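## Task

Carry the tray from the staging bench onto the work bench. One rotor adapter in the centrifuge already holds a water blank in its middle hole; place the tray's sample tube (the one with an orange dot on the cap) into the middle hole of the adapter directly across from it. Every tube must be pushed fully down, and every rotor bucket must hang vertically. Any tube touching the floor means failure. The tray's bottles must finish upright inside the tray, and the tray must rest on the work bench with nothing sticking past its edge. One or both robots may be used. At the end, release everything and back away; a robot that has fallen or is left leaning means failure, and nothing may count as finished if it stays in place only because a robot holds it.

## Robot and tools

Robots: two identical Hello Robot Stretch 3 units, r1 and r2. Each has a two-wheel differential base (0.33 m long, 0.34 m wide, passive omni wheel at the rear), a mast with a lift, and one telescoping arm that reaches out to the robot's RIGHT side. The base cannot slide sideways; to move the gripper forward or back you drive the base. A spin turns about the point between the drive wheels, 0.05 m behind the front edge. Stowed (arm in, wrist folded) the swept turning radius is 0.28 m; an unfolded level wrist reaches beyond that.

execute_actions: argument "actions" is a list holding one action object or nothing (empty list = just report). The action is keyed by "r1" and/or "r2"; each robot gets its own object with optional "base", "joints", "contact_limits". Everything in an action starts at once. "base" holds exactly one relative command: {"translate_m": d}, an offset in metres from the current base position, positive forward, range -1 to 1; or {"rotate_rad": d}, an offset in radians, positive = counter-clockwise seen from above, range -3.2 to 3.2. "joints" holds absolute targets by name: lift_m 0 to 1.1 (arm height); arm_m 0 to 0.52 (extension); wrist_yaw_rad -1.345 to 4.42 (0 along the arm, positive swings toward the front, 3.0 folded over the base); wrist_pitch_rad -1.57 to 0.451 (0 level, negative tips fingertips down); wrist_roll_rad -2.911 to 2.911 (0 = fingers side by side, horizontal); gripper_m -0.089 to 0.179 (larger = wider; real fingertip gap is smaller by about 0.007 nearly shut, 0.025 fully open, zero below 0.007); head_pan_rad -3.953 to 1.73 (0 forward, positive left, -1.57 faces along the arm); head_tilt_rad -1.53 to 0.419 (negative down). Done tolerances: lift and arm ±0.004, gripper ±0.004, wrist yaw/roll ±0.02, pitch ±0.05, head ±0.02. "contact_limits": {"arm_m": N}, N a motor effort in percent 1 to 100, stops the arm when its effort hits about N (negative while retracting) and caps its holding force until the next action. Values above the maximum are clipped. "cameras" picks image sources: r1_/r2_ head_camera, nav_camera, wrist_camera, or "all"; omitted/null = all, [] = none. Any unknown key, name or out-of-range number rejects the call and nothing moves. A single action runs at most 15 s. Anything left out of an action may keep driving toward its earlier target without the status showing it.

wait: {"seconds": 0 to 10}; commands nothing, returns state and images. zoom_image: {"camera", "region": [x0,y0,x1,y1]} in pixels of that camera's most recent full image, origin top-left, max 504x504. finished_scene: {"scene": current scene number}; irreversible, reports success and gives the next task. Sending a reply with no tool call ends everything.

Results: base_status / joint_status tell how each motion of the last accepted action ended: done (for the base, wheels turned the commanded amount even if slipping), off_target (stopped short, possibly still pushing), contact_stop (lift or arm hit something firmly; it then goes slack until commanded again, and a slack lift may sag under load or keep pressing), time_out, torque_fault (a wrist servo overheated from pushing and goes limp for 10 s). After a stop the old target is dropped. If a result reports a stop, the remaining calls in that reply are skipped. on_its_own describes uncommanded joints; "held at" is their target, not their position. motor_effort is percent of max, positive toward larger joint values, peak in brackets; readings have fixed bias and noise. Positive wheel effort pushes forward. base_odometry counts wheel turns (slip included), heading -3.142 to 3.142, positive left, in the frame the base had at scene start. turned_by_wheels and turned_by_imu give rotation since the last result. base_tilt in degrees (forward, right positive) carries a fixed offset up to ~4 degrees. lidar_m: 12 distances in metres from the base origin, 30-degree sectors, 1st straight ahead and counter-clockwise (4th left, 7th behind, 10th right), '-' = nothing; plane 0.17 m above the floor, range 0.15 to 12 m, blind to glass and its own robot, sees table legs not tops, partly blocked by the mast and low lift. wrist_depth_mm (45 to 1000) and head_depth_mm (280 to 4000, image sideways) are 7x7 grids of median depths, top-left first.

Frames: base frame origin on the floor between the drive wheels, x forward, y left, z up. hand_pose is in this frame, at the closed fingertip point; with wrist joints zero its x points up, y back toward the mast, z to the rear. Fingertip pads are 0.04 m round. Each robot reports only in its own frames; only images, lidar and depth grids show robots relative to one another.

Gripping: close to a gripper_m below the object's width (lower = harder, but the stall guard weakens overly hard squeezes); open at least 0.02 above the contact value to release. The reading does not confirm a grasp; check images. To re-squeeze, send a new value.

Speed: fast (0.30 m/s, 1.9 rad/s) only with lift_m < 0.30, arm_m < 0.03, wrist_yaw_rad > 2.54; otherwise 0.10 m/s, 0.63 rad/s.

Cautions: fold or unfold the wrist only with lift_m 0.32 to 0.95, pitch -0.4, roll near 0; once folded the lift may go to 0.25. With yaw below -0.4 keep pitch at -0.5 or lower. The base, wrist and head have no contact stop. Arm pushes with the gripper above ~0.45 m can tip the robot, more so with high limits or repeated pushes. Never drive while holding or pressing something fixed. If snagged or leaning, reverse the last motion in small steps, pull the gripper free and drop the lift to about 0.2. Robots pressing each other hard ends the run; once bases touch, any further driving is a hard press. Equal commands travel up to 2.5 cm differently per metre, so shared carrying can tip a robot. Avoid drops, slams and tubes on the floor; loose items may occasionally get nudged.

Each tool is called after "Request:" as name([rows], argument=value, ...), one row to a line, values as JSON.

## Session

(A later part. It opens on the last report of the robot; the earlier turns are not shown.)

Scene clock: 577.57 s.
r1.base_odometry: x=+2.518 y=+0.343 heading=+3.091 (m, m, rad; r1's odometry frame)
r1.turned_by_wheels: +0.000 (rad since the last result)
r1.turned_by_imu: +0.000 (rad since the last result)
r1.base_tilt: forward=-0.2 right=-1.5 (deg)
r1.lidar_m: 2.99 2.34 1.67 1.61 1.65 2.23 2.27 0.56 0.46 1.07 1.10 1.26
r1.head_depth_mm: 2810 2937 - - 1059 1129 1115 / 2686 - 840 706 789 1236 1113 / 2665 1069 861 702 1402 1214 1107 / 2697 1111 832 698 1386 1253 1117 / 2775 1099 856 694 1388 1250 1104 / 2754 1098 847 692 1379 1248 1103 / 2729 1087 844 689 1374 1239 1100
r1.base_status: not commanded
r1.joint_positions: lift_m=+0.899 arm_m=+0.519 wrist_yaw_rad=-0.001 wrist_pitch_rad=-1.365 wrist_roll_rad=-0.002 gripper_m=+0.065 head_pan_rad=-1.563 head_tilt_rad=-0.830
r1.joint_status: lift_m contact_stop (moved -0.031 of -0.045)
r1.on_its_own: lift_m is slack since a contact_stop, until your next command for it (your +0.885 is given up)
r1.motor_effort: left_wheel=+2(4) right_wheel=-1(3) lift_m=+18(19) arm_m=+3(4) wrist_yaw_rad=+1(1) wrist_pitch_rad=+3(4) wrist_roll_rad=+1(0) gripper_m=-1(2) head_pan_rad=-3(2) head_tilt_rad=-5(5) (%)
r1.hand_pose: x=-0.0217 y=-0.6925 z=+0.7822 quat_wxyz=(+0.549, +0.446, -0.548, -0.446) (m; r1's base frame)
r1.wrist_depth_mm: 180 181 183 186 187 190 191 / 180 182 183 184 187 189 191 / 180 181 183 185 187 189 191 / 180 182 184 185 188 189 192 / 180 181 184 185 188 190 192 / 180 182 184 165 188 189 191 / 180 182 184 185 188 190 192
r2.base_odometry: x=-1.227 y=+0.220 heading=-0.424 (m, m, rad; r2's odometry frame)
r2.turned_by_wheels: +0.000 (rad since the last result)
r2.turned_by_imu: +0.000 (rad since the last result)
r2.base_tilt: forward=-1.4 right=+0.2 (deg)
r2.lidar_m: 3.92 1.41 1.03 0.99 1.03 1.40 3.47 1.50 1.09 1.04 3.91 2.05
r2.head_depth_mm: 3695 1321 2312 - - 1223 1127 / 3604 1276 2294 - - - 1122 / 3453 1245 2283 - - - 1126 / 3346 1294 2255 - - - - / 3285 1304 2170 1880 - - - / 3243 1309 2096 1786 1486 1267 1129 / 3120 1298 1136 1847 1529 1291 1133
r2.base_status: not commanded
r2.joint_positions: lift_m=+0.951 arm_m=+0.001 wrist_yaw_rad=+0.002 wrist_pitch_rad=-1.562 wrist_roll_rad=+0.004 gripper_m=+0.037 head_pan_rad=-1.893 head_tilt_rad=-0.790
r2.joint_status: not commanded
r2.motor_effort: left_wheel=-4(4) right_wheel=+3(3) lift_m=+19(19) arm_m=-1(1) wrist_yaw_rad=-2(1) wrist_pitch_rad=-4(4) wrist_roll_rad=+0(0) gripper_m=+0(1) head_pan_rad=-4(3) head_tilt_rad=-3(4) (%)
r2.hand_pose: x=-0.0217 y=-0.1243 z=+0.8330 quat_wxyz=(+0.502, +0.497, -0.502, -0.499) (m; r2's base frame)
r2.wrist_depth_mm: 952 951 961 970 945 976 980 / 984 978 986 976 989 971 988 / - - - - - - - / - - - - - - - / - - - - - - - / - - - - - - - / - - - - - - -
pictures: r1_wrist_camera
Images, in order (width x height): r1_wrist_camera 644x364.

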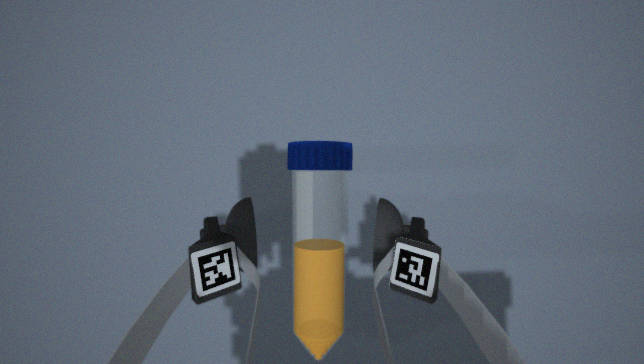

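Request:
execute_actions([
  {"r1":{"joints":{"gripper_m":-0.01}}},
], cameras=["r1_wrist_camera"])

Request:
execute_actions([
  {"r1":{"joints":{"lift_m":0.96}}},
], cameras=["r1_wrist_camera","r1_head_camera"])

Scene clock: 582.53 s.
r1.base_odometry: x=+2.518 y=+0.343 heading=+3.091 (m, m, rad; r1's odometry frame)
r1.turned_by_wheels: +0.000 (rad since the last result)
r1.turned_by_imu: +0.001 (rad since the last result)
r1.base_tilt: forward=-0.3 right=-1.5 (deg)
r1.lidar_m: 2.98 2.33 1.68 1.60 1.66 2.23 2.27 0.56 0.46 1.07 1.10 1.26
r1.head_depth_mm: 2779 2926 - - 994 1126 1119 / 2678 - 840 704 787 1243 1112 / 2661 1053 862 702 1391 1212 1110 / 2715 1104 832 700 1394 1256 1118 / 2762 1096 853 695 1385 1256 1108 / 2759 1091 848 693 1379 1245 1100 / 2759 1086 843 691 1376 1238 1100
r1.base_status: not commanded
r1.joint_positions: lift_m=+0.901 arm_m=+0.519 wrist_yaw_rad=-0.001 wrist_pitch_rad=-1.359 wrist_roll_rad=-0.002 gripper_m=-0.009 head_pan_rad=-1.563 head_tilt_rad=-0.830
r1.joint_status: all done
r1.on_its_own: lift_m is slack since a contact_stop, until your next command for it (your +0.885 is given up)
r1.motor_effort: left_wheel=+5(5) right_wheel=-3(3) lift_m=+18(18) arm_m=+4(4) wrist_yaw_rad=+1(1) wrist_pitch_rad=+0(3) wrist_roll_rad=+0(1) gripper_m=-13(87) head_pan_rad=-3(2) head_tilt_rad=-5(6) (%)
r1.hand_pose: x=-0.0217 y=-0.6941 z=+0.7837 quat_wxyz=(+0.550, +0.445, -0.549, -0.445) (m; r1's base frame)
r1.wrist_depth_mm: 182 183 185 187 190 191 194 / 182 183 185 188 189 191 194 / 182 183 185 187 189 192 194 / 182 183 185 187 189 191 193 / 182 183 185 181 189 190 193 / 181 183 185 161 190 190 193 / 181 182 185 186 188 191 193
r2.base_odometry: x=-1.227 y=+0.220 heading=-0.424 (m, m, rad; r2's odometry frame)
r2.turned_by_wheels: +0.000 (rad since the last result)
r2.turned_by_imu: +0.000 (rad since the last result)
r2.base_tilt: forward=-1.5 right=+0.3 (deg)
r2.lidar_m: 3.90 1.42 1.03 0.99 1.03 1.40 3.48 1.49 1.09 1.04 3.90 2.05
r2.head_depth_mm: 3803 1330 2287 - - 1228 1120 / 3551 1274 2345 - - - 1124 / 3448 1239 2291 - - - 1122 / 3294 1285 2223 - - - - / 3284 1296 2172 1914 - - - / 3194 1301 2104 1826 1483 1269 1128 / 3129 1305 1141 1842 1526 1295 1135
r2.base_status: not commanded
r2.joint_positions: lift_m=+0.951 arm_m=+0.001 wrist_yaw_rad=+0.002 wrist_pitch_rad=-1.562 wrist_roll_rad=+0.004 gripper_m=+0.037 head_pan_rad=-1.893 head_tilt_rad=-0.790
r2.joint_status: not commanded
r2.motor_effort: left_wheel=-4(4) right_wheel=+3(3) lift_m=+19(19) arm_m=-1(1) wrist_yaw_rad=-4(2) wrist_pitch_rad=-4(4) wrist_roll_rad=+1(1) gripper_m=+0(0) head_pan_rad=-4(3) head_tilt_rad=-3(3) (%)
r2.hand_pose: x=-0.0217 y=-0.1243 z=+0.8330 quat_wxyz=(+0.502, +0.497, -0.502, -0.499) (m; r2's base frame)
r2.wrist_depth_mm: 949 946 946 958 951 974 961 / 975 958 973 973 982 980 981 / - - - - - - - / - - - - - - - / - - - - - - - / - - - - - - - / - - - - - - -
pictures: r1_wrist_camera
Images, in order (width x height): r1_wrist_camera 644x364.

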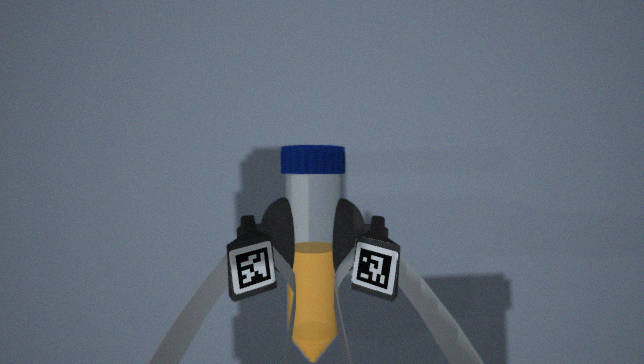

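Scene clock: 583.90 s.
r1.base_odometry: x=+2.518 y=+0.343 heading=+3.091 (m, m, rad; r1's odometry frame)
r1.turned_by_wheels: +0.000 (rad since the last result)
r1.turned_by_imu: +0.000 (rad since the last result)
r1.base_tilt: forward=-0.2 right=-1.4 (deg)
r1.lidar_m: 2.98 2.33 1.68 1.61 1.66 2.23 2.27 0.56 0.46 1.07 1.10 1.27
r1.head_depth_mm: 2686 - 1148 970 937 1081 1113 / 2885 2642 869 707 788 1237 1116 / - 1107 865 700 1403 1213 1113 / 2753 1040 828 699 1385 1257 1115 / 2746 1099 852 697 1390 1253 1102 / 2749 1090 846 693 1380 1248 1104 / 2752 1079 842 689 1374 1247 1099
r1.base_status: not commanded
r1.joint_positions: lift_m=+0.960 arm_m=+0.519 wrist_yaw_rad=-0.001 wrist_pitch_rad=-1.359 wrist_roll_rad=-0.002 gripper_m=-0.009 head_pan_rad=-1.563 head_tilt_rad=-0.830
r1.joint_status: all done
r1.motor_effort: left_wheel=+3(5) right_wheel=-1(4) lift_m=+23(25) arm_m=+3(4) wrist_yaw_rad=+1(1) wrist_pitch_rad=+0(0) wrist_roll_rad=+0(0) gripper_m=-13(14) head_pan_rad=-3(3) head_tilt_rad=-6(5) (%)
r1.hand_pose: x=-0.0217 y=-0.6942 z=+0.8429 quat_wxyz=(+0.551, +0.445, -0.549, -0.444) (m; r1's base frame)
r1.wrist_depth_mm: 238 242 243 246 249 251 459 / 239 242 245 247 249 251 463 / 238 242 243 246 249 251 450 / 239 240 243 246 248 251 451 / 239 241 243 185 250 252 452 / 239 240 243 164 249 252 454 / 238 240 243 245 248 252 462
r2.base_odometry: x=-1.227 y=+0.220 heading=-0.424 (m, m, rad; r2's odometry frame)
r2.turned_by_wheels: +0.000 (rad since the last result)
r2.turned_by_imu: +0.000 (rad since the last result)
r2.base_tilt: forward=-1.5 right=+0.2 (deg)
r2.lidar_m: 3.90 1.41 1.03 0.99 1.03 1.40 3.47 1.49 1.09 1.04 3.91 2.05
r2.head_depth_mm: 3715 1317 2340 - - 1226 1121 / 3541 1276 2336 - - - 1125 / 3468 1241 2286 - - - 1129 / 3323 1303 2240 - - - - / 3262 1295 2161 1901 - - - / 3226 1301 2110 1781 1493 1272 1129 / 3091 1303 1130 1835 1526 1302 1137
r2.base_status: not commanded
r2.joint_positions: lift_m=+0.951 arm_m=+0.001 wrist_yaw_rad=+0.002 wrist_pitch_rad=-1.562 wrist_roll_rad=+0.004 gripper_m=+0.037 head_pan_rad=-1.893 head_tilt_rad=-0.790
r2.joint_status: not commanded
r2.motor_effort: left_wheel=-4(4) right_wheel=+3(3) lift_m=+19(19) arm_m=-1(1) wrist_yaw_rad=-3(3) wrist_pitch_rad=-4(4) wrist_roll_rad=+0(1) gripper_m=-1(0) head_pan_rad=-3(4) head_tilt_rad=-4(3) (%)
r2.hand_pose: x=-0.0217 y=-0.1243 z=+0.8330 quat_wxyz=(+0.502, +0.497, -0.502, -0.499) (m; r2's base frame)
r2.wrist_depth_mm: 959 945 945 942 944 962 964 / 990 969 - 997 995 976 997 / - 998 - - - - - / - - - - - - - / - - - - - - - / - - - - - - - / - - - - - - -
pictures: r1_head_camera (sideways: a quarter turn clockwise sets it upright), r1_wrist_camera
Images, in order (width x height): r1_head_camera 896x504, r1_wrist_camera 644x364.

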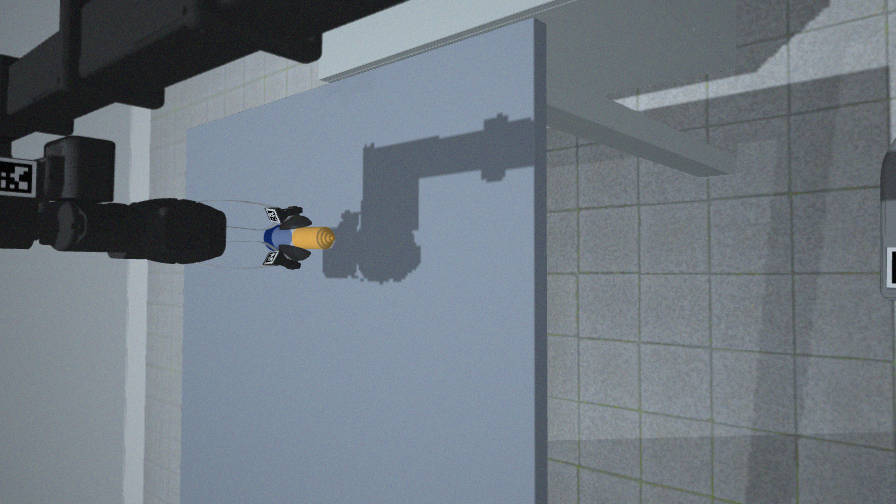

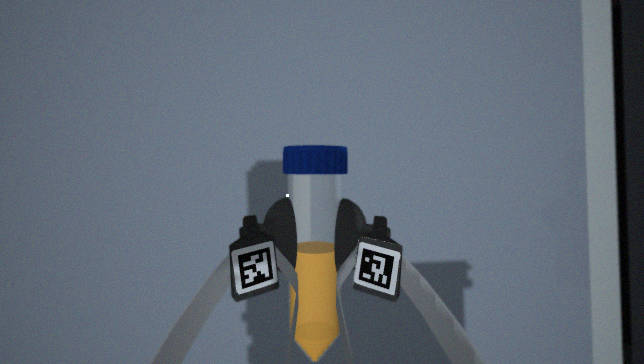

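Request:
execute_actions([
  {"r1":{"joints":{"lift_m":1.08}}},
], cameras=["r1_wrist_camera","r1_head_camera"])

Request:
execute_actions([
  {"r1":{"joints":{"arm_m":0.18,"wrist_pitch_rad":0.0},"base":{"translate_m":-0.71}}},
], cameras=["r1_wrist_camera","r1_head_camera"])

Scene clock: 604.93 s.
r1.base_odometry: x=+2.518 y=+0.343 heading=+3.091 (m, m, rad; r1's odometry frame)
r1.turned_by_wheels: +0.000 (rad since the last result)
r1.turned_by_imu: +0.001 (rad since the last result)
r1.base_tilt: forward=-0.3 right=-1.4 (deg)
r1.lidar_m: 2.98 2.33 1.67 1.60 1.65 2.23 2.27 0.56 0.46 1.06 1.10 1.26
r1.head_depth_mm: 2803 2806 1227 970 935 1088 1119 / 2795 2737 867 706 790 1237 1110 / 2815 1112 863 702 1387 1213 1110 / 2828 1018 856 700 1397 1259 1116 / 2752 1100 853 696 1378 1253 1103 / 2743 1090 847 692 1379 1250 1095 / 2753 1088 844 692 1376 1243 1102
r1.base_status: not commanded
r1.joint_positions: lift_m=+1.080 arm_m=+0.519 wrist_yaw_rad=-0.001 wrist_pitch_rad=-1.359 wrist_roll_rad=-0.002 gripper_m=-0.009 head_pan_rad=-1.563 head_tilt_rad=-0.830
r1.joint_status: all done
r1.motor_effort: left_wheel=+3(3) right_wheel=-1(1) lift_m=+22(26) arm_m=+3(4) wrist_yaw_rad=+1(1) wrist_pitch_rad=-1(0) wrist_roll_rad=+0(0) gripper_m=-14(12) head_pan_rad=-2(2) head_tilt_rad=-5(4) (%)
r1.hand_pose: x=-0.0217 y=-0.6942 z=+0.9629 quat_wxyz=(+0.551, +0.445, -0.549, -0.444) (m; r1's base frame)
r1.wrist_depth_mm: 357 361 363 369 376 604 505 / 358 362 364 368 372 603 509 / 354 360 364 367 374 602 512 / 358 362 364 369 373 607 516 / 358 362 364 185 374 605 517 / 358 360 364 163 373 606 519 / 357 358 363 367 373 601 524
r2.base_odometry: x=-1.227 y=+0.220 heading=-0.424 (m, m, rad; r2's odometry frame)
r2.turned_by_wheels: +0.000 (rad since the last result)
r2.turned_by_imu: +0.000 (rad since the last result)
r2.base_tilt: forward=-1.5 right=+0.3 (deg)
r2.lidar_m: 3.91 1.42 1.03 0.99 1.03 1.40 3.46 1.50 1.09 1.04 3.89 2.06
r2.head_depth_mm: 3693 1321 2318 - - 1224 1127 / 3591 1265 2338 - - - 1129 / 3480 1248 2290 - - - 1119 / 3327 1292 2231 - - - - / 3269 1301 2156 1894 - - - / 3226 1308 2125 1791 1494 1263 1128 / 3099 1306 1126 1841 1522 1295 1136
r2.base_status: not commanded
r2.joint_positions: lift_m=+0.951 arm_m=+0.001 wrist_yaw_rad=+0.002 wrist_pitch_rad=-1.562 wrist_roll_rad=+0.004 gripper_m=+0.037 head_pan_rad=-1.893 head_tilt_rad=-0.790
r2.joint_status: not commanded
r2.motor_effort: left_wheel=-4(4) right_wheel=+3(3) lift_m=+19(19) arm_m=-1(1) wrist_yaw_rad=-3(2) wrist_pitch_rad=-4(4) wrist_roll_rad=+0(0) gripper_m=+0(0) head_pan_rad=-3(4) head_tilt_rad=-3(4) (%)
r2.hand_pose: x=-0.0217 y=-0.1243 z=+0.8330 quat_wxyz=(+0.502, +0.497, -0.502, -0.499) (m; r2's base frame)
r2.wrist_depth_mm: 945 956 954 960 953 959 958 / 977 1000 998 993 973 997 - / - - - - - - - / - - - - - - - / - - - - - - - / - - - - - - - / - - - - - - -
pictures: r1_head_camera (sideways: a quarter turn clockwise sets it upright), r1_wrist_camera
Images, in order (width x height): r1_head_camera 896x504, r1_wrist_camera 644x364.

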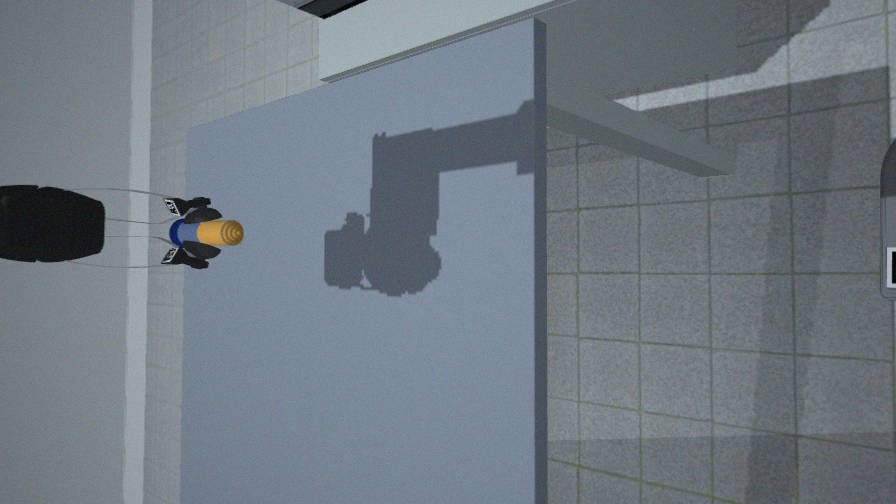

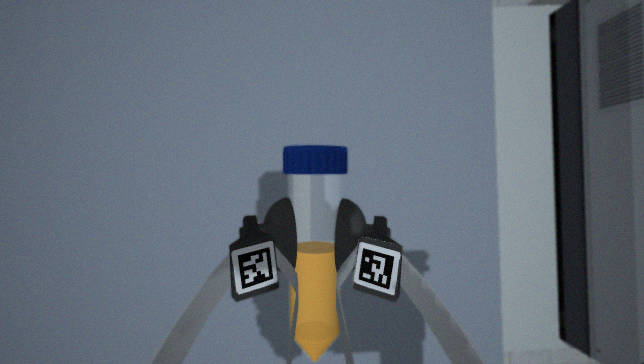

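Scene clock: 613.10 s.
r1.base_odometry: x=+3.227 y=+0.307 heading=+3.091 (m, m, rad; r1's odometry frame)
r1.turned_by_wheels: +0.000 (rad since the last result)
r1.turned_by_imu: +0.003 (rad since the last result)
r1.base_tilt: forward=-0.3 right=-1.5 (deg)
r1.lidar_m: 1.95 2.30 1.66 1.59 1.64 1.63 1.56 0.59 0.42 0.40 0.42 0.65
r1.head_depth_mm: - 2657 821 670 772 1057 1114 / - 954 892 666 767 1056 1118 / - 976 863 665 762 1045 1110 / 870 973 856 662 761 1037 1116 / 847 952 862 660 757 1033 1105 / 846 946 798 658 754 1025 1100 / 2769 2680 2058 900 814 1177 1098
r1.base_status: done
r1.joint_positions: lift_m=+1.080 arm_m=+0.180 wrist_yaw_rad=-0.001 wrist_pitch_rad=-0.028 wrist_roll_rad=-0.002 gripper_m=-0.009 head_pan_rad=-1.563 head_tilt_rad=-0.830
r1.joint_status: all done
r1.motor_effort: left_wheel=+3(2) right_wheel=-1(7) lift_m=+23(22) arm_m=-3(4) wrist_yaw_rad=+1(1) wrist_pitch_rad=+14(15) wrist_roll_rad=+0(0) gripper_m=-13(13) head_pan_rad=-2(2) head_tilt_rad=-4(5) (%)
r1.hand_pose: x=-0.0216 y=-0.5808 z=+1.1871 quat_wxyz=(+0.708, +0.010, -0.706, -0.011) (m; r1's base frame)
r1.wrist_depth_mm: - - 527 - - - - / - - 541 556 566 - - / - - 565 569 591 - - / - - 591 602 632 - - / - - 620 186 652 - - / - - 658 163 693 - - / 707 - 628 620 631 - -
r2.base_odometry: x=-1.227 y=+0.220 heading=-0.424 (m, m, rad; r2's odometry frame)
r2.turned_by_wheels: +0.000 (rad since the last result)
r2.turned_by_imu: +0.000 (rad since the last result)
r2.base_tilt: forward=-1.5 right=+0.2 (deg)
r2.lidar_m: 3.92 1.42 1.03 0.99 1.03 1.40 3.46 1.49 1.09 1.04 3.91 2.06
r2.head_depth_mm: 3756 1330 2328 - - 1233 1123 / 3582 1276 2317 - - - 1129 / 3521 1240 2273 - - - 1128 / 3394 1288 2276 - - - - / 3379 1292 2146 1910 - - - / 3218 1300 2121 1773 1491 1273 1135 / 3079 1306 1142 1840 1527 1287 1138
r2.base_status: not commanded
r2.joint_positions: lift_m=+0.951 arm_m=+0.001 wrist_yaw_rad=+0.002 wrist_pitch_rad=-1.562 wrist_roll_rad=+0.004 gripper_m=+0.037 head_pan_rad=-1.893 head_tilt_rad=-0.790
r2.joint_status: not commanded
r2.motor_effort: left_wheel=-4(4) right_wheel=+3(3) lift_m=+19(19) arm_m=-1(1) wrist_yaw_rad=-2(2) wrist_pitch_rad=-4(4) wrist_roll_rad=+0(1) gripper_m=+0(0) head_pan_rad=-3(3) head_tilt_rad=-3(3) (%)
r2.hand_pose: x=-0.0217 y=-0.1243 z=+0.8330 quat_wxyz=(+0.502, +0.497, -0.502, -0.499) (m; r2's base frame)
r2.wrist_depth_mm: 942 944 952 968 967 964 963 / 957 988 - - 984 990 977 / 990 996 - - - - - / - - - - - - - / - - - - - - - / - - - - - - - / - - - - - - -
pictures: r1_head_camera (sideways: a quarter turn clockwise sets it upright), r1_wrist_camera
Images, in order (width x height): r1_head_camera 896x504, r1_wrist_camera 644x364.

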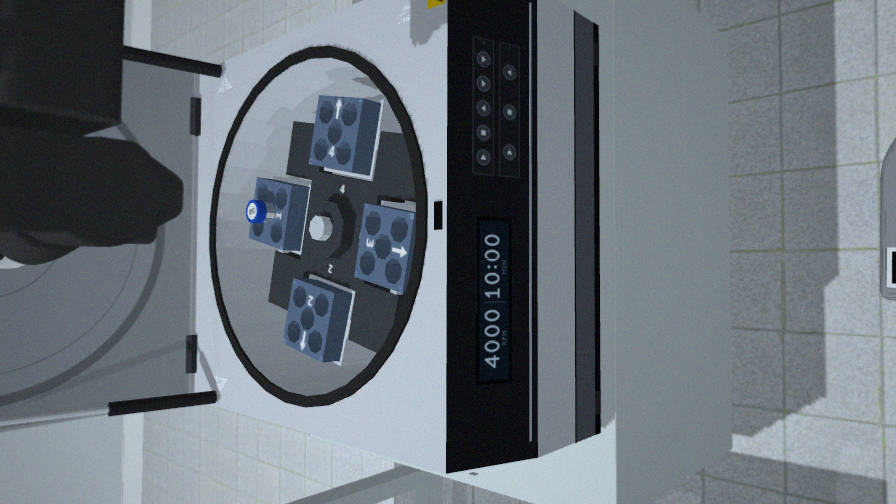

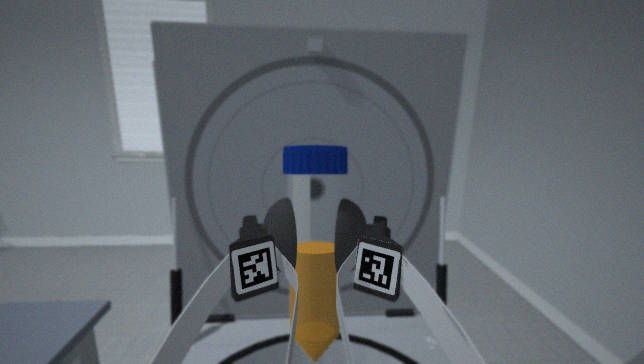

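Request:
execute_actions([
  {"r1":{"joints":{"arm_m":0.0,"wrist_pitch_rad":0.2,"head_tilt_rad":-0.7},"base":{"translate_m":1.0}}},
], cameras=[])

Request:
execute_actions([
  {"r1":{"base":{"translate_m":0.5}}},
], cameras=["r1_wrist_camera","r1_head_camera"])

Scene clock: 636.20 s.
r1.base_odometry: x=+2.228 y=+0.357 heading=+3.091 (m, m, rad; r1's odometry frame)
r1.turned_by_wheels: +0.000 (rad since the last result)
r1.turned_by_imu: +0.004 (rad since the last result)
r1.base_tilt: forward=-0.3 right=-1.4 (deg)
r1.lidar_m: 2.70 2.34 1.68 1.61 1.66 2.24 2.56 0.63 0.66 1.06 1.09 0.99
r1.head_depth_mm: - - - - 638 1340 1133 / - - - - 618 1340 1150 / - - - - 615 1333 1148 / 2645 2960 1005 803 630 1332 1146 / 2675 3010 1046 799 645 1328 1144 / 2683 3005 1037 793 643 1324 1137 / 2666 3010 1034 791 642 1316 1140
r1.base_status: done
r1.joint_positions: lift_m=+1.080 arm_m=+0.000 wrist_yaw_rad=-0.001 wrist_pitch_rad=+0.171 wrist_roll_rad=-0.002 gripper_m=-0.009 head_pan_rad=-1.563 head_tilt_rad=-0.705
r1.joint_status: all done
r1.motor_effort: left_wheel=+2(8) right_wheel=-1(2) lift_m=+23(23) arm_m=-3(3) wrist_yaw_rad=+1(1) wrist_pitch_rad=+15(17) wrist_roll_rad=+0(0) gripper_m=-13(13) head_pan_rad=-2(3) head_tilt_rad=+3(16) (%)
r1.hand_pose: x=-0.0216 y=-0.4019 z=+1.2384 quat_wxyz=(+0.706, -0.060, -0.703, +0.060) (m; r1's base frame)
r1.wrist_depth_mm: - - - - - - - / - - - - - - - / - - - - - - - / - - - - - - 830 / - - - 186 - - 835 / - - - 163 - - 850 / - - - 871 - - 851
r2.base_odometry: x=-1.227 y=+0.220 heading=-0.424 (m, m, rad; r2's odometry frame)
r2.turned_by_wheels: +0.000 (rad since the last result)
r2.turned_by_imu: +0.000 (rad since the last result)
r2.base_tilt: forward=-1.5 right=+0.2 (deg)
r2.lidar_m: 3.89 1.42 1.03 0.99 1.03 1.41 3.45 1.50 1.09 1.04 3.90 2.06
r2.head_depth_mm: 3663 1327 2317 - - 1224 1123 / 3577 1277 2294 - - - 1124 / 3408 1247 2291 - - - 1123 / 3336 1297 2248 - - - - / 3358 1304 2185 1910 - - - / 3227 1308 2099 1788 1480 1269 1129 / 3067 1310 1135 1869 1519 1299 1132
r2.base_status: not commanded
r2.joint_positions: lift_m=+0.951 arm_m=+0.001 wrist_yaw_rad=+0.002 wrist_pitch_rad=-1.562 wrist_roll_rad=+0.004 gripper_m=+0.037 head_pan_rad=-1.893 head_tilt_rad=-0.790
r2.joint_status: not commanded
r2.motor_effort: left_wheel=-4(4) right_wheel=+3(3) lift_m=+19(19) arm_m=-1(1) wrist_yaw_rad=-2(1) wrist_pitch_rad=-4(4) wrist_roll_rad=+0(0) gripper_m=+0(0) head_pan_rad=-4(3) head_tilt_rad=-3(3) (%)
r2.hand_pose: x=-0.0217 y=-0.1243 z=+0.8330 quat_wxyz=(+0.502, +0.497, -0.502, -0.499) (m; r2's base frame)
r2.wrist_depth_mm: 957 935 961 949 981 948 952 / 976 979 991 - 963 - - / - - 990 - - - - / - - - - - - - / - - - - - - - / - - - - - - - / - - - - - - -
pictures: none
No camera images: the call's "cameras" was empty. Leave "cameras" out to get every camera's image.

Scene clock: 642.43 s.
r1.base_odometry: x=+1.729 y=+0.382 heading=+3.091 (m, m, rad; r1's odometry frame)
r1.turned_by_wheels: +0.000 (rad since the last result)
r1.turned_by_imu: +0.002 (rad since the last result)
r1.base_tilt: forward=-0.2 right=-1.3 (deg)
r1.lidar_m: 2.21 2.35 1.69 1.62 1.67 2.25 1.58 1.05 1.09 1.05 0.59 0.57
r1.head_depth_mm: - - - - 637 1339 1154 / - - - - 617 1339 1150 / - - - - 616 1335 1147 / 2659 2952 1008 803 631 1329 1142 / 2666 3022 1046 798 646 1325 1147 / 2647 3023 1041 794 643 1323 1139 / 2648 3049 1032 790 641 1315 1140
r1.base_status: done
r1.joint_positions: lift_m=+1.080 arm_m=+0.000 wrist_yaw_rad=-0.001 wrist_pitch_rad=+0.171 wrist_roll_rad=-0.002 gripper_m=-0.009 head_pan_rad=-1.563 head_tilt_rad=-0.705
r1.joint_status: not commanded
r1.motor_effort: left_wheel=+2(8) right_wheel=-1(3) lift_m=+23(23) arm_m=-3(3) wrist_yaw_rad=+1(1) wrist_pitch_rad=+15(14) wrist_roll_rad=+0(1) gripper_m=-13(13) head_pan_rad=-2(2) head_tilt_rad=+1(2) (%)
r1.hand_pose: x=-0.0216 y=-0.4019 z=+1.2384 quat_wxyz=(+0.706, -0.060, -0.703, +0.060) (m; r1's base frame)
r1.wrist_depth_mm: - - - - - - - / - - - - - - - / - - - - - - - / - - - - - - - / - - - 187 - - - / - - - 163 - - - / - - - 856 - - 996
r2.base_odometry: x=-1.227 y=+0.220 heading=-0.424 (m, m, rad; r2's odometry frame)
r2.turned_by_wheels: +0.000 (rad since the last result)
r2.turned_by_imu: +0.000 (rad since the last result)
r2.base_tilt: forward=-1.5 right=+0.3 (deg)
r2.lidar_m: 3.90 1.42 1.03 0.99 1.03 1.40 3.47 1.49 1.09 1.04 3.92 2.05
r2.head_depth_mm: 3739 1328 2323 - - 1225 1116 / 3608 1276 2329 - - - 1122 / 3478 1242 2309 - - - 1130 / 3361 1289 2228 - - - - / 3287 1302 2155 1899 - - - / 3223 1303 2083 1789 1477 1261 1129 / 3086 1308 1140 1851 1526 1290 1131
r2.base_status: not commanded
r2.joint_positions: lift_m=+0.951 arm_m=+0.001 wrist_yaw_rad=+0.002 wrist_pitch_rad=-1.562 wrist_roll_rad=+0.004 gripper_m=+0.037 head_pan_rad=-1.893 head_tilt_rad=-0.790
r2.joint_status: not commanded
r2.motor_effort: left_wheel=-4(4) right_wheel=+3(3) lift_m=+19(19) arm_m=-1(1) wrist_yaw_rad=-2(3) wrist_pitch_rad=-4(4) wrist_roll_rad=+0(1) gripper_m=+0(0) head_pan_rad=-4(3) head_tilt_rad=-4(3) (%)
r2.hand_pose: x=-0.0217 y=-0.1243 z=+0.8330 quat_wxyz=(+0.502, +0.497, -0.502, -0.499) (m; r2's base frame)
r2.wrist_depth_mm: 962 950 948 990 962 969 977 / 973 973 993 983 995 - 968 / 994 979 - 997 - - - / - - - - - - - / - - - - - - - / - - - - - - - / - - - - - - -
pictures: r1_head_camera (sideways: a quarter turn clockwise sets it upright), r1_wrist_camera
Images, in order (width x height): r1_head_camera 896x504, r1_wrist_camera 644x364.

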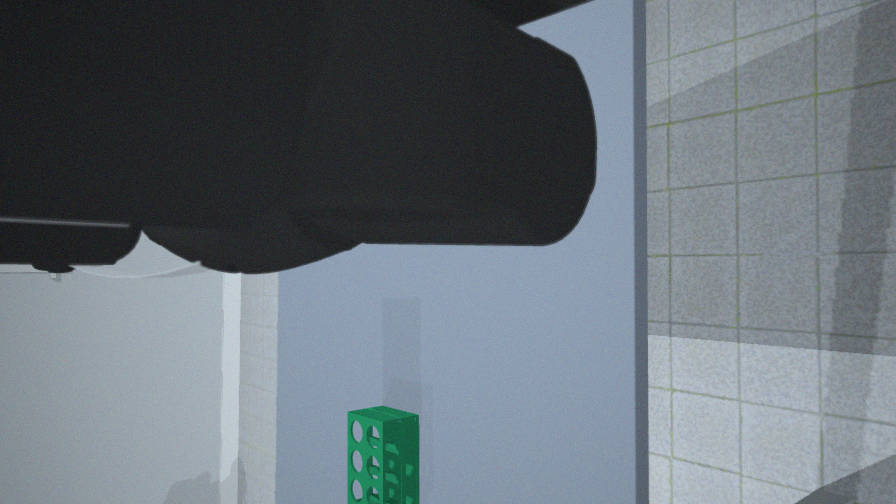

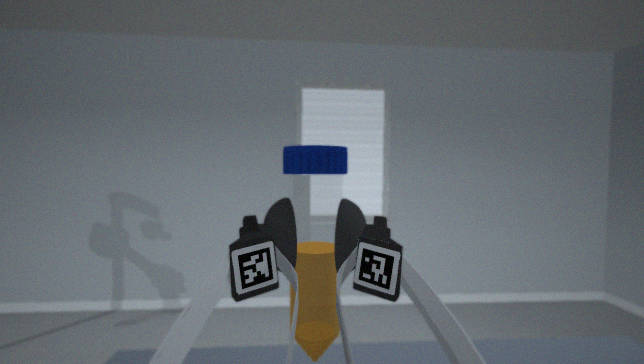

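Request:
execute_actions([
  {"r1":{"base":{"translate_m":0.25},"joints":{"head_pan_rad":-1.35,"head_tilt_rad":-0.8}}},
], cameras=["r1_head_camera"])

Scene clock: 651.40 s.
r1.base_odometry: x=+1.479 y=+0.395 heading=+3.091 (m, m, rad; r1's odometry frame)
r1.turned_by_wheels: +0.000 (rad since the last result)
r1.turned_by_imu: +0.002 (rad since the last result)
r1.base_tilt: forward=-0.3 right=-1.5 (deg)
r1.lidar_m: 1.97 2.36 1.70 1.62 1.68 2.26 1.56 1.28 1.09 1.04 0.43 2.19
r1.head_depth_mm: - - - - 599 1286 1127 / 2624 2888 903 733 624 1287 1128 / 2704 2924 839 731 639 1283 1122 / 2732 2971 909 728 652 1279 1116 / 2797 2995 2145 724 653 1197 1116 / 2865 2937 2219 1757 1416 1267 1107 / 2924 2925 2195 1762 1476 1262 1110
r1.base_status: done
r1.joint_positions: lift_m=+1.080 arm_m=+0.000 wrist_yaw_rad=-0.001 wrist_pitch_rad=+0.171 wrist_roll_rad=-0.002 gripper_m=-0.009 head_pan_rad=-1.357 head_tilt_rad=-0.790
r1.joint_status: all done
r1.motor_effort: left_wheel=+2(8) right_wheel=-1(3) lift_m=+23(22) arm_m=-3(3) wrist_yaw_rad=+1(0) wrist_pitch_rad=+15(14) wrist_roll_rad=+0(0) gripper_m=-14(14) head_pan_rad=+3(15) head_tilt_rad=-6(15) (%)
r1.hand_pose: x=-0.0216 y=-0.4019 z=+1.2384 quat_wxyz=(+0.706, -0.060, -0.703, +0.060) (m; r1's base frame)
r1.wrist_depth_mm: - - - - - - - / - - - - - - - / - - - - - - - / - - - - - - - / - - - 185 - - - / - - - 163 - - - / - - - 877 - - -
r2.base_odometry: x=-1.227 y=+0.220 heading=-0.424 (m, m, rad; r2's odometry frame)
r2.turned_by_wheels: +0.000 (rad since the last result)
r2.turned_by_imu: +0.000 (rad since the last result)
r2.base_tilt: forward=-1.5 right=+0.2 (deg)
r2.lidar_m: 3.89 1.41 1.03 0.99 1.03 1.41 3.47 1.49 1.09 1.04 2.86 2.05
r2.head_depth_mm: 3755 1323 2320 - - 1226 1123 / 3555 1276 2324 - - - 1134 / 3505 1238 2314 - - - 1121 / 3322 1293 2254 - - - - / 3232 1300 2156 1902 - - - / 3191 1297 2079 1781 1472 1264 1132 / 3114 1310 1133 1845 1531 1286 1130
r2.base_status: not commanded
r2.joint_positions: lift_m=+0.951 arm_m=+0.001 wrist_yaw_rad=+0.002 wrist_pitch_rad=-1.562 wrist_roll_rad=+0.004 gripper_m=+0.037 head_pan_rad=-1.893 head_tilt_rad=-0.790
r2.joint_status: not commanded
r2.motor_effort: left_wheel=-4(4) right_wheel=+3(3) lift_m=+19(19) arm_m=-1(1) wrist_yaw_rad=-3(2) wrist_pitch_rad=-4(4) wrist_roll_rad=+0(1) gripper_m=+0(0) head_pan_rad=-4(4) head_tilt_rad=-4(4) (%)
r2.hand_pose: x=-0.0217 y=-0.1243 z=+0.8330 quat_wxyz=(+0.502, +0.497, -0.502, -0.499) (m; r2's base frame)
r2.wrist_depth_mm: 933 944 953 949 943 946 957 / 961 972 978 986 984 986 - / - - - 993 - - - / - - - - - - - / - - - - - - - / - - - - - - - / - - - - - - -
pictures: r1_head_camera (sideways: a quarter turn clockwise sets it upright)
Images, in order (width x height): r1_head_camera 896x504.

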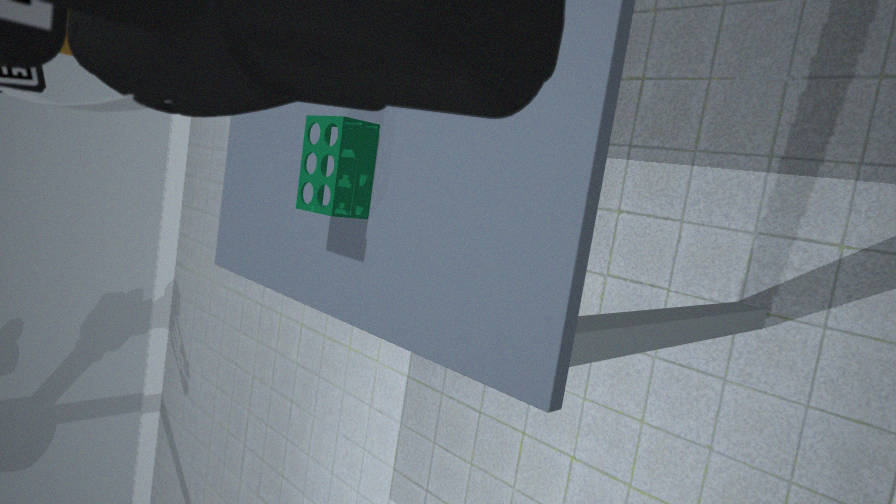

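Request:
execute_actions([
  {"r1":{"joints":{"arm_m":0.45,"wrist_pitch_rad":-1.0}}},
], cameras=["r1_wrist_camera"])

Scene clock: 663.10 s.
r1.base_odometry: x=+1.479 y=+0.395 heading=+3.091 (m, m, rad; r1's odometry frame)
r1.turned_by_wheels: +0.000 (rad since the last result)
r1.turned_by_imu: +0.002 (rad since the last result)
r1.base_tilt: forward=-0.3 right=-1.4 (deg)
r1.lidar_m: 1.97 2.35 1.70 1.62 1.67 2.27 1.56 1.28 1.09 1.04 0.43 2.19
r1.head_depth_mm: 2610 2849 921 739 626 1288 1125 / 2628 2826 888 734 627 1281 1126 / 2708 2927 839 732 639 1278 1121 / 2749 2954 908 727 654 1275 1117 / 2819 2952 2150 725 649 1196 1115 / 2892 2950 2211 1772 1413 1267 1113 / 2928 2909 2197 1759 1468 1265 1107
r1.base_status: not commanded
r1.joint_positions: lift_m=+1.080 arm_m=+0.450 wrist_yaw_rad=-0.001 wrist_pitch_rad=-1.005 wrist_roll_rad=-0.002 gripper_m=-0.009 head_pan_rad=-1.357 head_tilt_rad=-0.790
r1.joint_status: all done
r1.motor_effort: left_wheel=+2(2) right_wheel=-1(1) lift_m=+22(22) arm_m=+4(5) wrist_yaw_rad=+1(1) wrist_pitch_rad=+3(14) wrist_roll_rad=+0(0) gripper_m=-13(13) head_pan_rad=+3(3) head_tilt_rad=-5(5) (%)
r1.hand_pose: x=-0.0217 y=-0.7115 z=+0.9891 quat_wxyz=(+0.620, +0.341, -0.619, -0.341) (m; r1's base frame)
r1.wrist_depth_mm: - - 512 517 528 532 539 / - 481 478 480 489 495 499 / - 441 446 450 458 465 471 / - 413 416 414 428 431 435 / - 385 368 185 401 404 412 / - 369 365 163 379 382 389 / - 347 350 347 358 362 366
r2.base_odometry: x=-1.227 y=+0.220 heading=-0.424 (m, m, rad; r2's odometry frame)
r2.turned_by_wheels: +0.000 (rad since the last result)
r2.turned_by_imu: +0.000 (rad since the last result)
r2.base_tilt: forward=-1.5 right=+0.3 (deg)
r2.lidar_m: 3.89 1.41 1.03 0.99 1.03 1.41 3.48 1.49 1.09 1.04 2.87 2.06
r2.head_depth_mm: 3777 1319 2304 - - 1228 1120 / 3662 1277 2319 - - - 1125 / 3434 1243 2279 - - - 1134 / 3317 1294 2251 - - - - / 3291 1297 2155 1902 - - - / 3223 1305 2107 1787 1492 1280 1134 / 3076 1298 1135 1831 1521 1296 1124
r2.base_status: not commanded
r2.joint_positions: lift_m=+0.951 arm_m=+0.001 wrist_yaw_rad=+0.002 wrist_pitch_rad=-1.562 wrist_roll_rad=+0.004 gripper_m=+0.037 head_pan_rad=-1.893 head_tilt_rad=-0.790
r2.joint_status: not commanded
r2.motor_effort: left_wheel=-4(4) right_wheel=+3(3) lift_m=+19(19) arm_m=-1(1) wrist_yaw_rad=-2(3) wrist_pitch_rad=-4(4) wrist_roll_rad=+1(0) gripper_m=+0(0) head_pan_rad=-3(3) head_tilt_rad=-4(2) (%)
r2.hand_pose: x=-0.0217 y=-0.1243 z=+0.8330 quat_wxyz=(+0.502, +0.497, -0.502, -0.499) (m; r2's base frame)
r2.wrist_depth_mm: 949 951 973 962 970 955 954 / 977 980 993 974 978 - - / 998 - - 994 - - - / - - - - - - - / - - - - - - - / - - - - - - - / - - - - - - -
pictures: r1_wrist_camera
Images, in order (width x height): r1_wrist_camera 644x364.

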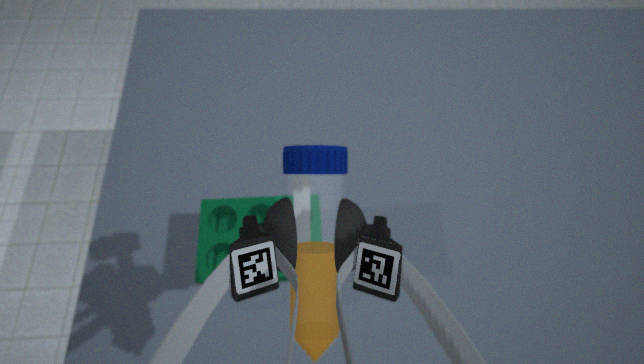

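Request:
execute_actions([
  {"r1":{"joints":{"arm_m":0.35,"wrist_pitch_rad":0.23},"base":{"translate_m":0.02}}},
], cameras=[])

Request:
execute_actions([
  {"r1":{"joints":{"lift_m":0.82,"head_pan_rad":-1.5,"head_tilt_rad":-0.45}}},
], cameras=["r1_wrist_camera","r1_head_camera"])

Scene clock: 678.20 s.
r1.base_odometry: x=+1.459 y=+0.396 heading=+3.091 (m, m, rad; r1's odometry frame)
r1.turned_by_wheels: +0.000 (rad since the last result)
r1.turned_by_imu: +0.001 (rad since the last result)
r1.base_tilt: forward=-0.2 right=-1.5 (deg)
r1.lidar_m: 1.95 2.36 1.69 1.63 1.68 2.26 1.55 1.30 1.09 1.04 0.42 2.17
r1.head_depth_mm: 2695 2866 920 736 627 1290 1125 / 2665 2892 920 732 625 1284 1120 / 2688 2925 837 730 638 1282 1122 / 2728 2953 911 727 653 1272 1121 / 2813 2967 2224 725 652 1196 1115 / 2880 2967 2211 1770 1440 1269 1111 / 2936 2904 2186 1755 1470 1263 1111
r1.base_status: done
r1.joint_positions: lift_m=+1.080 arm_m=+0.350 wrist_yaw_rad=-0.001 wrist_pitch_rad=+0.200 wrist_roll_rad=-0.002 gripper_m=-0.009 head_pan_rad=-1.357 head_tilt_rad=-0.790
r1.joint_status: all done
r1.motor_effort: left_wheel=+2(9) right_wheel=-1(3) lift_m=+23(23) arm_m=-3(6) wrist_yaw_rad=+0(1) wrist_pitch_rad=+15(16) wrist_roll_rad=+0(0) gripper_m=-14(13) head_pan_rad=+3(3) head_tilt_rad=-5(5) (%)
r1.hand_pose: x=-0.0216 y=-0.7512 z=+1.2458 quat_wxyz=(+0.705, -0.071, -0.703, +0.070) (m; r1's base frame)
r1.wrist_depth_mm: - - - - - - - / - - - - - - - / - - - - - - - / - - - - - - - / - - - 185 - - - / - - - 163 - - - / - - - - - - -
r2.base_odometry: x=-1.227 y=+0.220 heading=-0.424 (m, m, rad; r2's odometry frame)
r2.turned_by_wheels: +0.000 (rad since the last result)
r2.turned_by_imu: +0.000 (rad since the last result)
r2.base_tilt: forward=-1.5 right=+0.2 (deg)
r2.lidar_m: 3.89 1.41 1.03 0.99 1.03 1.40 3.47 1.50 1.09 1.04 2.85 2.05
r2.head_depth_mm: 3741 1323 2302 - - 1225 1116 / 3578 1274 2332 - - - 1126 / 3391 1242 2267 - - - 1126 / 3340 1296 2267 - - - - / 3334 1303 2165 1888 - - - / 3220 1299 2076 1790 1492 1264 1128 / 3126 1296 1136 1839 1514 1298 1133
r2.base_status: not commanded
r2.joint_positions: lift_m=+0.951 arm_m=+0.001 wrist_yaw_rad=+0.002 wrist_pitch_rad=-1.562 wrist_roll_rad=+0.004 gripper_m=+0.037 head_pan_rad=-1.893 head_tilt_rad=-0.790
r2.joint_status: not commanded
r2.motor_effort: left_wheel=-4(4) right_wheel=+3(3) lift_m=+19(19) arm_m=-1(1) wrist_yaw_rad=-2(3) wrist_pitch_rad=-4(4) wrist_roll_rad=+1(1) gripper_m=+0(0) head_pan_rad=-4(4) head_tilt_rad=-4(3) (%)
r2.hand_pose: x=-0.0217 y=-0.1243 z=+0.8330 quat_wxyz=(+0.502, +0.497, -0.502, -0.499) (m; r2's base frame)
r2.wrist_depth_mm: 956 950 957 948 949 955 976 / 983 956 999 987 994 995 - / 996 - 999 - - - - / - - - - - - - / - - - - - - - / - - - - - - - / - - - - - - -
pictures: none
No camera images: the call's "cameras" was empty. Leave "cameras" out to get every camera's image.

Scene clock: 681.40 s.
r1.base_odometry: x=+1.459 y=+0.396 heading=+3.091 (m, m, rad; r1's odometry frame)
r1.turned_by_wheels: +0.000 (rad since the last result)
r1.turned_by_imu: +0.001 (rad since the last result)
r1.base_tilt: forward=-0.2 right=-1.5 (deg)
r1.lidar_m: 1.95 2.36 1.70 1.63 1.68 2.26 1.55 1.31 1.09 1.04 0.42 2.17
r1.head_depth_mm: 2603 2827 3091 2883 887 - 559 / 2616 2855 3101 3089 - 655 566 / 2639 2867 3174 3145 - 656 565 / 2622 2875 3183 1186 833 653 563 / 2650 2869 3197 2690 839 651 579 / 2646 2876 3198 2843 1947 650 578 / 2669 2928 3220 2808 2014 1554 1223
r1.base_status: not commanded
r1.joint_positions: lift_m=+0.820 arm_m=+0.350 wrist_yaw_rad=-0.001 wrist_pitch_rad=+0.201 wrist_roll_rad=-0.002 gripper_m=-0.009 head_pan_rad=-1.493 head_tilt_rad=-0.458
r1.joint_status: all done
r1.motor_effort: left_wheel=+2(2) right_wheel=-1(1) lift_m=+14(19) arm_m=-3(3) wrist_yaw_rad=+0(1) wrist_pitch_rad=+15(15) wrist_roll_rad=+0(0) gripper_m=-12(13) head_pan_rad=-3(13) head_tilt_rad=+4(26) (%)
r1.hand_pose: x=-0.0216 y=-0.7512 z=+0.9866 quat_wxyz=(+0.705, -0.071, -0.702, +0.071) (m; r1's base frame)
r1.wrist_depth_mm: - - - - - - - / - - - - - - - / - - - - - - - / - - - - - - - / - - - 186 - - - / - - - 163 - - - / - - 503 444 502 510 510
r2.base_odometry: x=-1.227 y=+0.220 heading=-0.424 (m, m, rad; r2's odometry frame)
r2.turned_by_wheels: +0.000 (rad since the last result)
r2.turned_by_imu: +0.000 (rad since the last result)
r2.base_tilt: forward=-1.5 right=+0.2 (deg)
r2.lidar_m: 3.90 1.41 1.03 0.99 1.03 1.40 3.48 1.49 1.09 1.04 2.86 2.05
r2.head_depth_mm: 3707 1326 2273 - - 1219 1124 / 3517 1274 2352 - - - 1128 / 3409 1238 2272 - - - 1124 / 3345 1295 2243 - - - - / 3332 1298 2176 1921 - - - / 3191 1315 2117 1790 1488 1264 1125 / 3137 1297 1135 1851 1516 1301 1131
r2.base_status: not commanded
r2.joint_positions: lift_m=+0.951 arm_m=+0.001 wrist_yaw_rad=+0.002 wrist_pitch_rad=-1.562 wrist_roll_rad=+0.004 gripper_m=+0.037 head_pan_rad=-1.893 head_tilt_rad=-0.790
r2.joint_status: not commanded
r2.motor_effort: left_wheel=-4(4) right_wheel=+3(3) lift_m=+19(19) arm_m=-1(1) wrist_yaw_rad=-2(2) wrist_pitch_rad=-4(4) wrist_roll_rad=+0(0) gripper_m=+0(0) head_pan_rad=-4(4) head_tilt_rad=-3(3) (%)
r2.hand_pose: x=-0.0217 y=-0.1243 z=+0.8330 quat_wxyz=(+0.502, +0.497, -0.502, -0.499) (m; r2's base frame)
r2.wrist_depth_mm: 935 957 962 966 963 955 975 / 988 957 977 978 978 985 994 / 983 - - - - - - / - - - - - - - / - - - - - - - / - - - - - - - / - - - - - - -
pictures: r1_head_camera (sideways: a quarter turn clockwise sets it upright), r1_wrist_camera
Images, in order (width x height): r1_head_camera 896x504, r1_wrist_camera 644x364.

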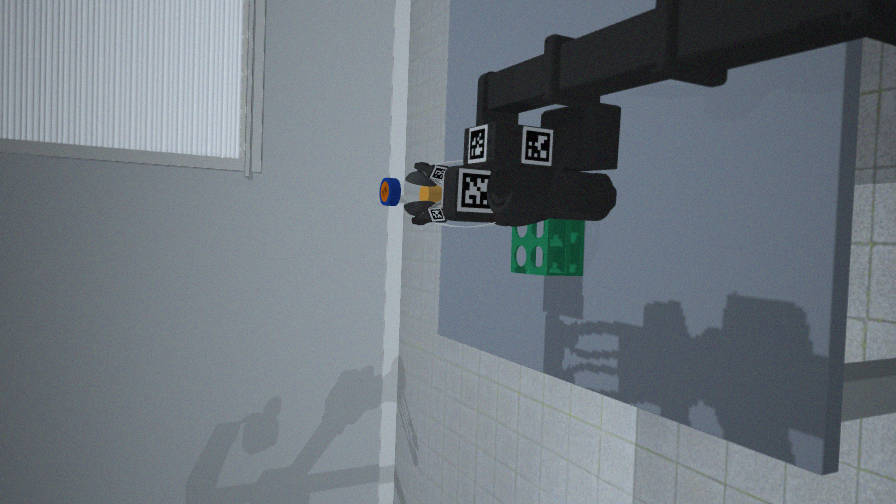

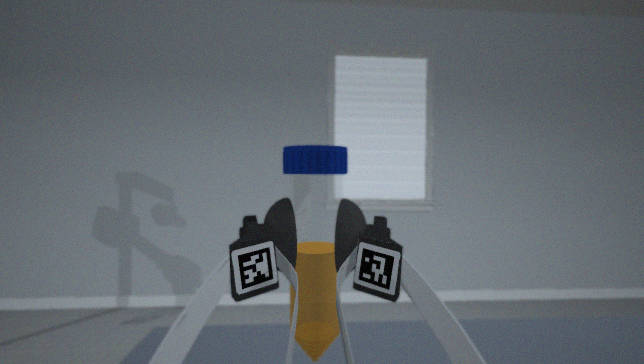

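Request:
execute_actions([
  {"r1":{"joints":{"lift_m":0.76,"head_pan_rad":-1.3,"head_tilt_rad":-0.35}}},
], cameras=["r1_wrist_camera","r1_head_camera"])

Scene clock: 686.67 s.
r1.base_odometry: x=+1.459 y=+0.396 heading=+3.091 (m, m, rad; r1's odometry frame)
r1.turned_by_wheels: +0.000 (rad since the last result)
r1.turned_by_imu: +0.001 (rad since the last result)
r1.base_tilt: forward=-0.1 right=-1.6 (deg)
r1.lidar_m: 1.95 2.36 1.70 1.63 1.68 2.26 1.55 1.31 1.09 1.04 0.42 2.17
r1.head_depth_mm: 2571 2758 2939 3092 1034 - 580 / 2606 2784 3010 3176 978 701 578 / 2679 2891 3090 3264 969 724 575 / 2760 2950 3165 3327 1023 723 575 / 2785 3059 3259 3371 2339 1674 574 / 2853 3067 3336 3519 2313 1725 1377 / 2981 3181 3472 3533 2306 1737 1371
r1.base_status: not commanded
r1.joint_positions: lift_m=+0.760 arm_m=+0.350 wrist_yaw_rad=-0.001 wrist_pitch_rad=+0.202 wrist_roll_rad=-0.002 gripper_m=-0.009 head_pan_rad=-1.307 head_tilt_rad=-0.360
r1.joint_status: all done
r1.motor_effort: left_wheel=+2(3) right_wheel=-1(1) lift_m=+14(15) arm_m=-3(3) wrist_yaw_rad=+0(1) wrist_pitch_rad=+14(15) wrist_roll_rad=+0(0) gripper_m=-13(13) head_pan_rad=+2(14) head_tilt_rad=+4(17) (%)
r1.hand_pose: x=-0.0216 y=-0.7512 z=+0.9267 quat_wxyz=(+0.705, -0.071, -0.702, +0.071) (m; r1's base frame)
r1.wrist_depth_mm: - - - - - - - / - - - - - - - / - - - - - - - / - - - - - - - / - - - 186 - - - / - - 516 163 - 575 584 / - 375 378 334 381 387 389
r2.base_odometry: x=-1.227 y=+0.220 heading=-0.424 (m, m, rad; r2's odometry frame)
r2.turned_by_wheels: +0.000 (rad since the last result)
r2.turned_by_imu: +0.000 (rad since the last result)
r2.base_tilt: forward=-1.5 right=+0.2 (deg)
r2.lidar_m: 3.90 1.41 1.03 0.99 1.03 1.40 3.45 1.50 1.09 1.04 2.85 2.05
r2.head_depth_mm: 3761 1314 2299 - - 1227 1118 / 3577 1272 2343 - - - 1124 / 3438 1241 2292 - - - 1126 / 3308 1294 2231 - - - - / 3290 1304 2180 1903 - - - / 3233 1291 2099 1791 1495 1272 1138 / 3107 1302 1132 1839 1532 1300 1129
r2.base_status: not commanded
r2.joint_positions: lift_m=+0.951 arm_m=+0.001 wrist_yaw_rad=+0.002 wrist_pitch_rad=-1.562 wrist_roll_rad=+0.004 gripper_m=+0.037 head_pan_rad=-1.893 head_tilt_rad=-0.790
r2.joint_status: not commanded
r2.motor_effort: left_wheel=-4(4) right_wheel=+3(3) lift_m=+19(19) arm_m=-1(1) wrist_yaw_rad=-2(1) wrist_pitch_rad=-4(4) wrist_roll_rad=+0(0) gripper_m=+0(0) head_pan_rad=-3(3) head_tilt_rad=-3(3) (%)
r2.hand_pose: x=-0.0217 y=-0.1243 z=+0.8330 quat_wxyz=(+0.502, +0.497, -0.502, -0.499) (m; r2's base frame)
r2.wrist_depth_mm: 971 953 955 957 960 951 971 / 952 976 973 992 962 979 973 / - - - 990 - - - / - - - - - - - / - - - - - - - / - - - - - - - / - - - - - - -
pictures: r1_head_camera (sideways: a quarter turn clockwise sets it upright), r1_wrist_camera
Images, in order (width x height): r1_head_camera 896x504, r1_wrist_camera 644x364.

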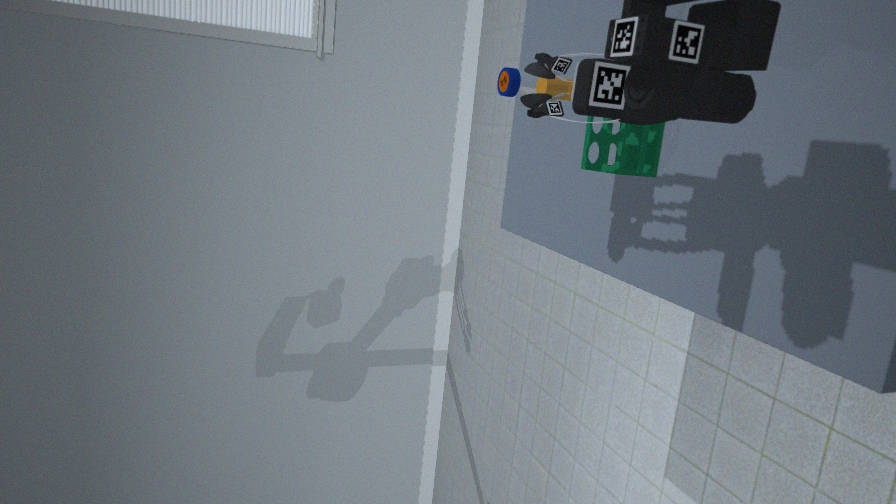

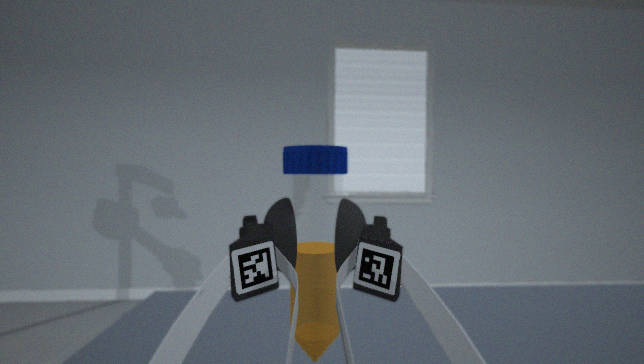

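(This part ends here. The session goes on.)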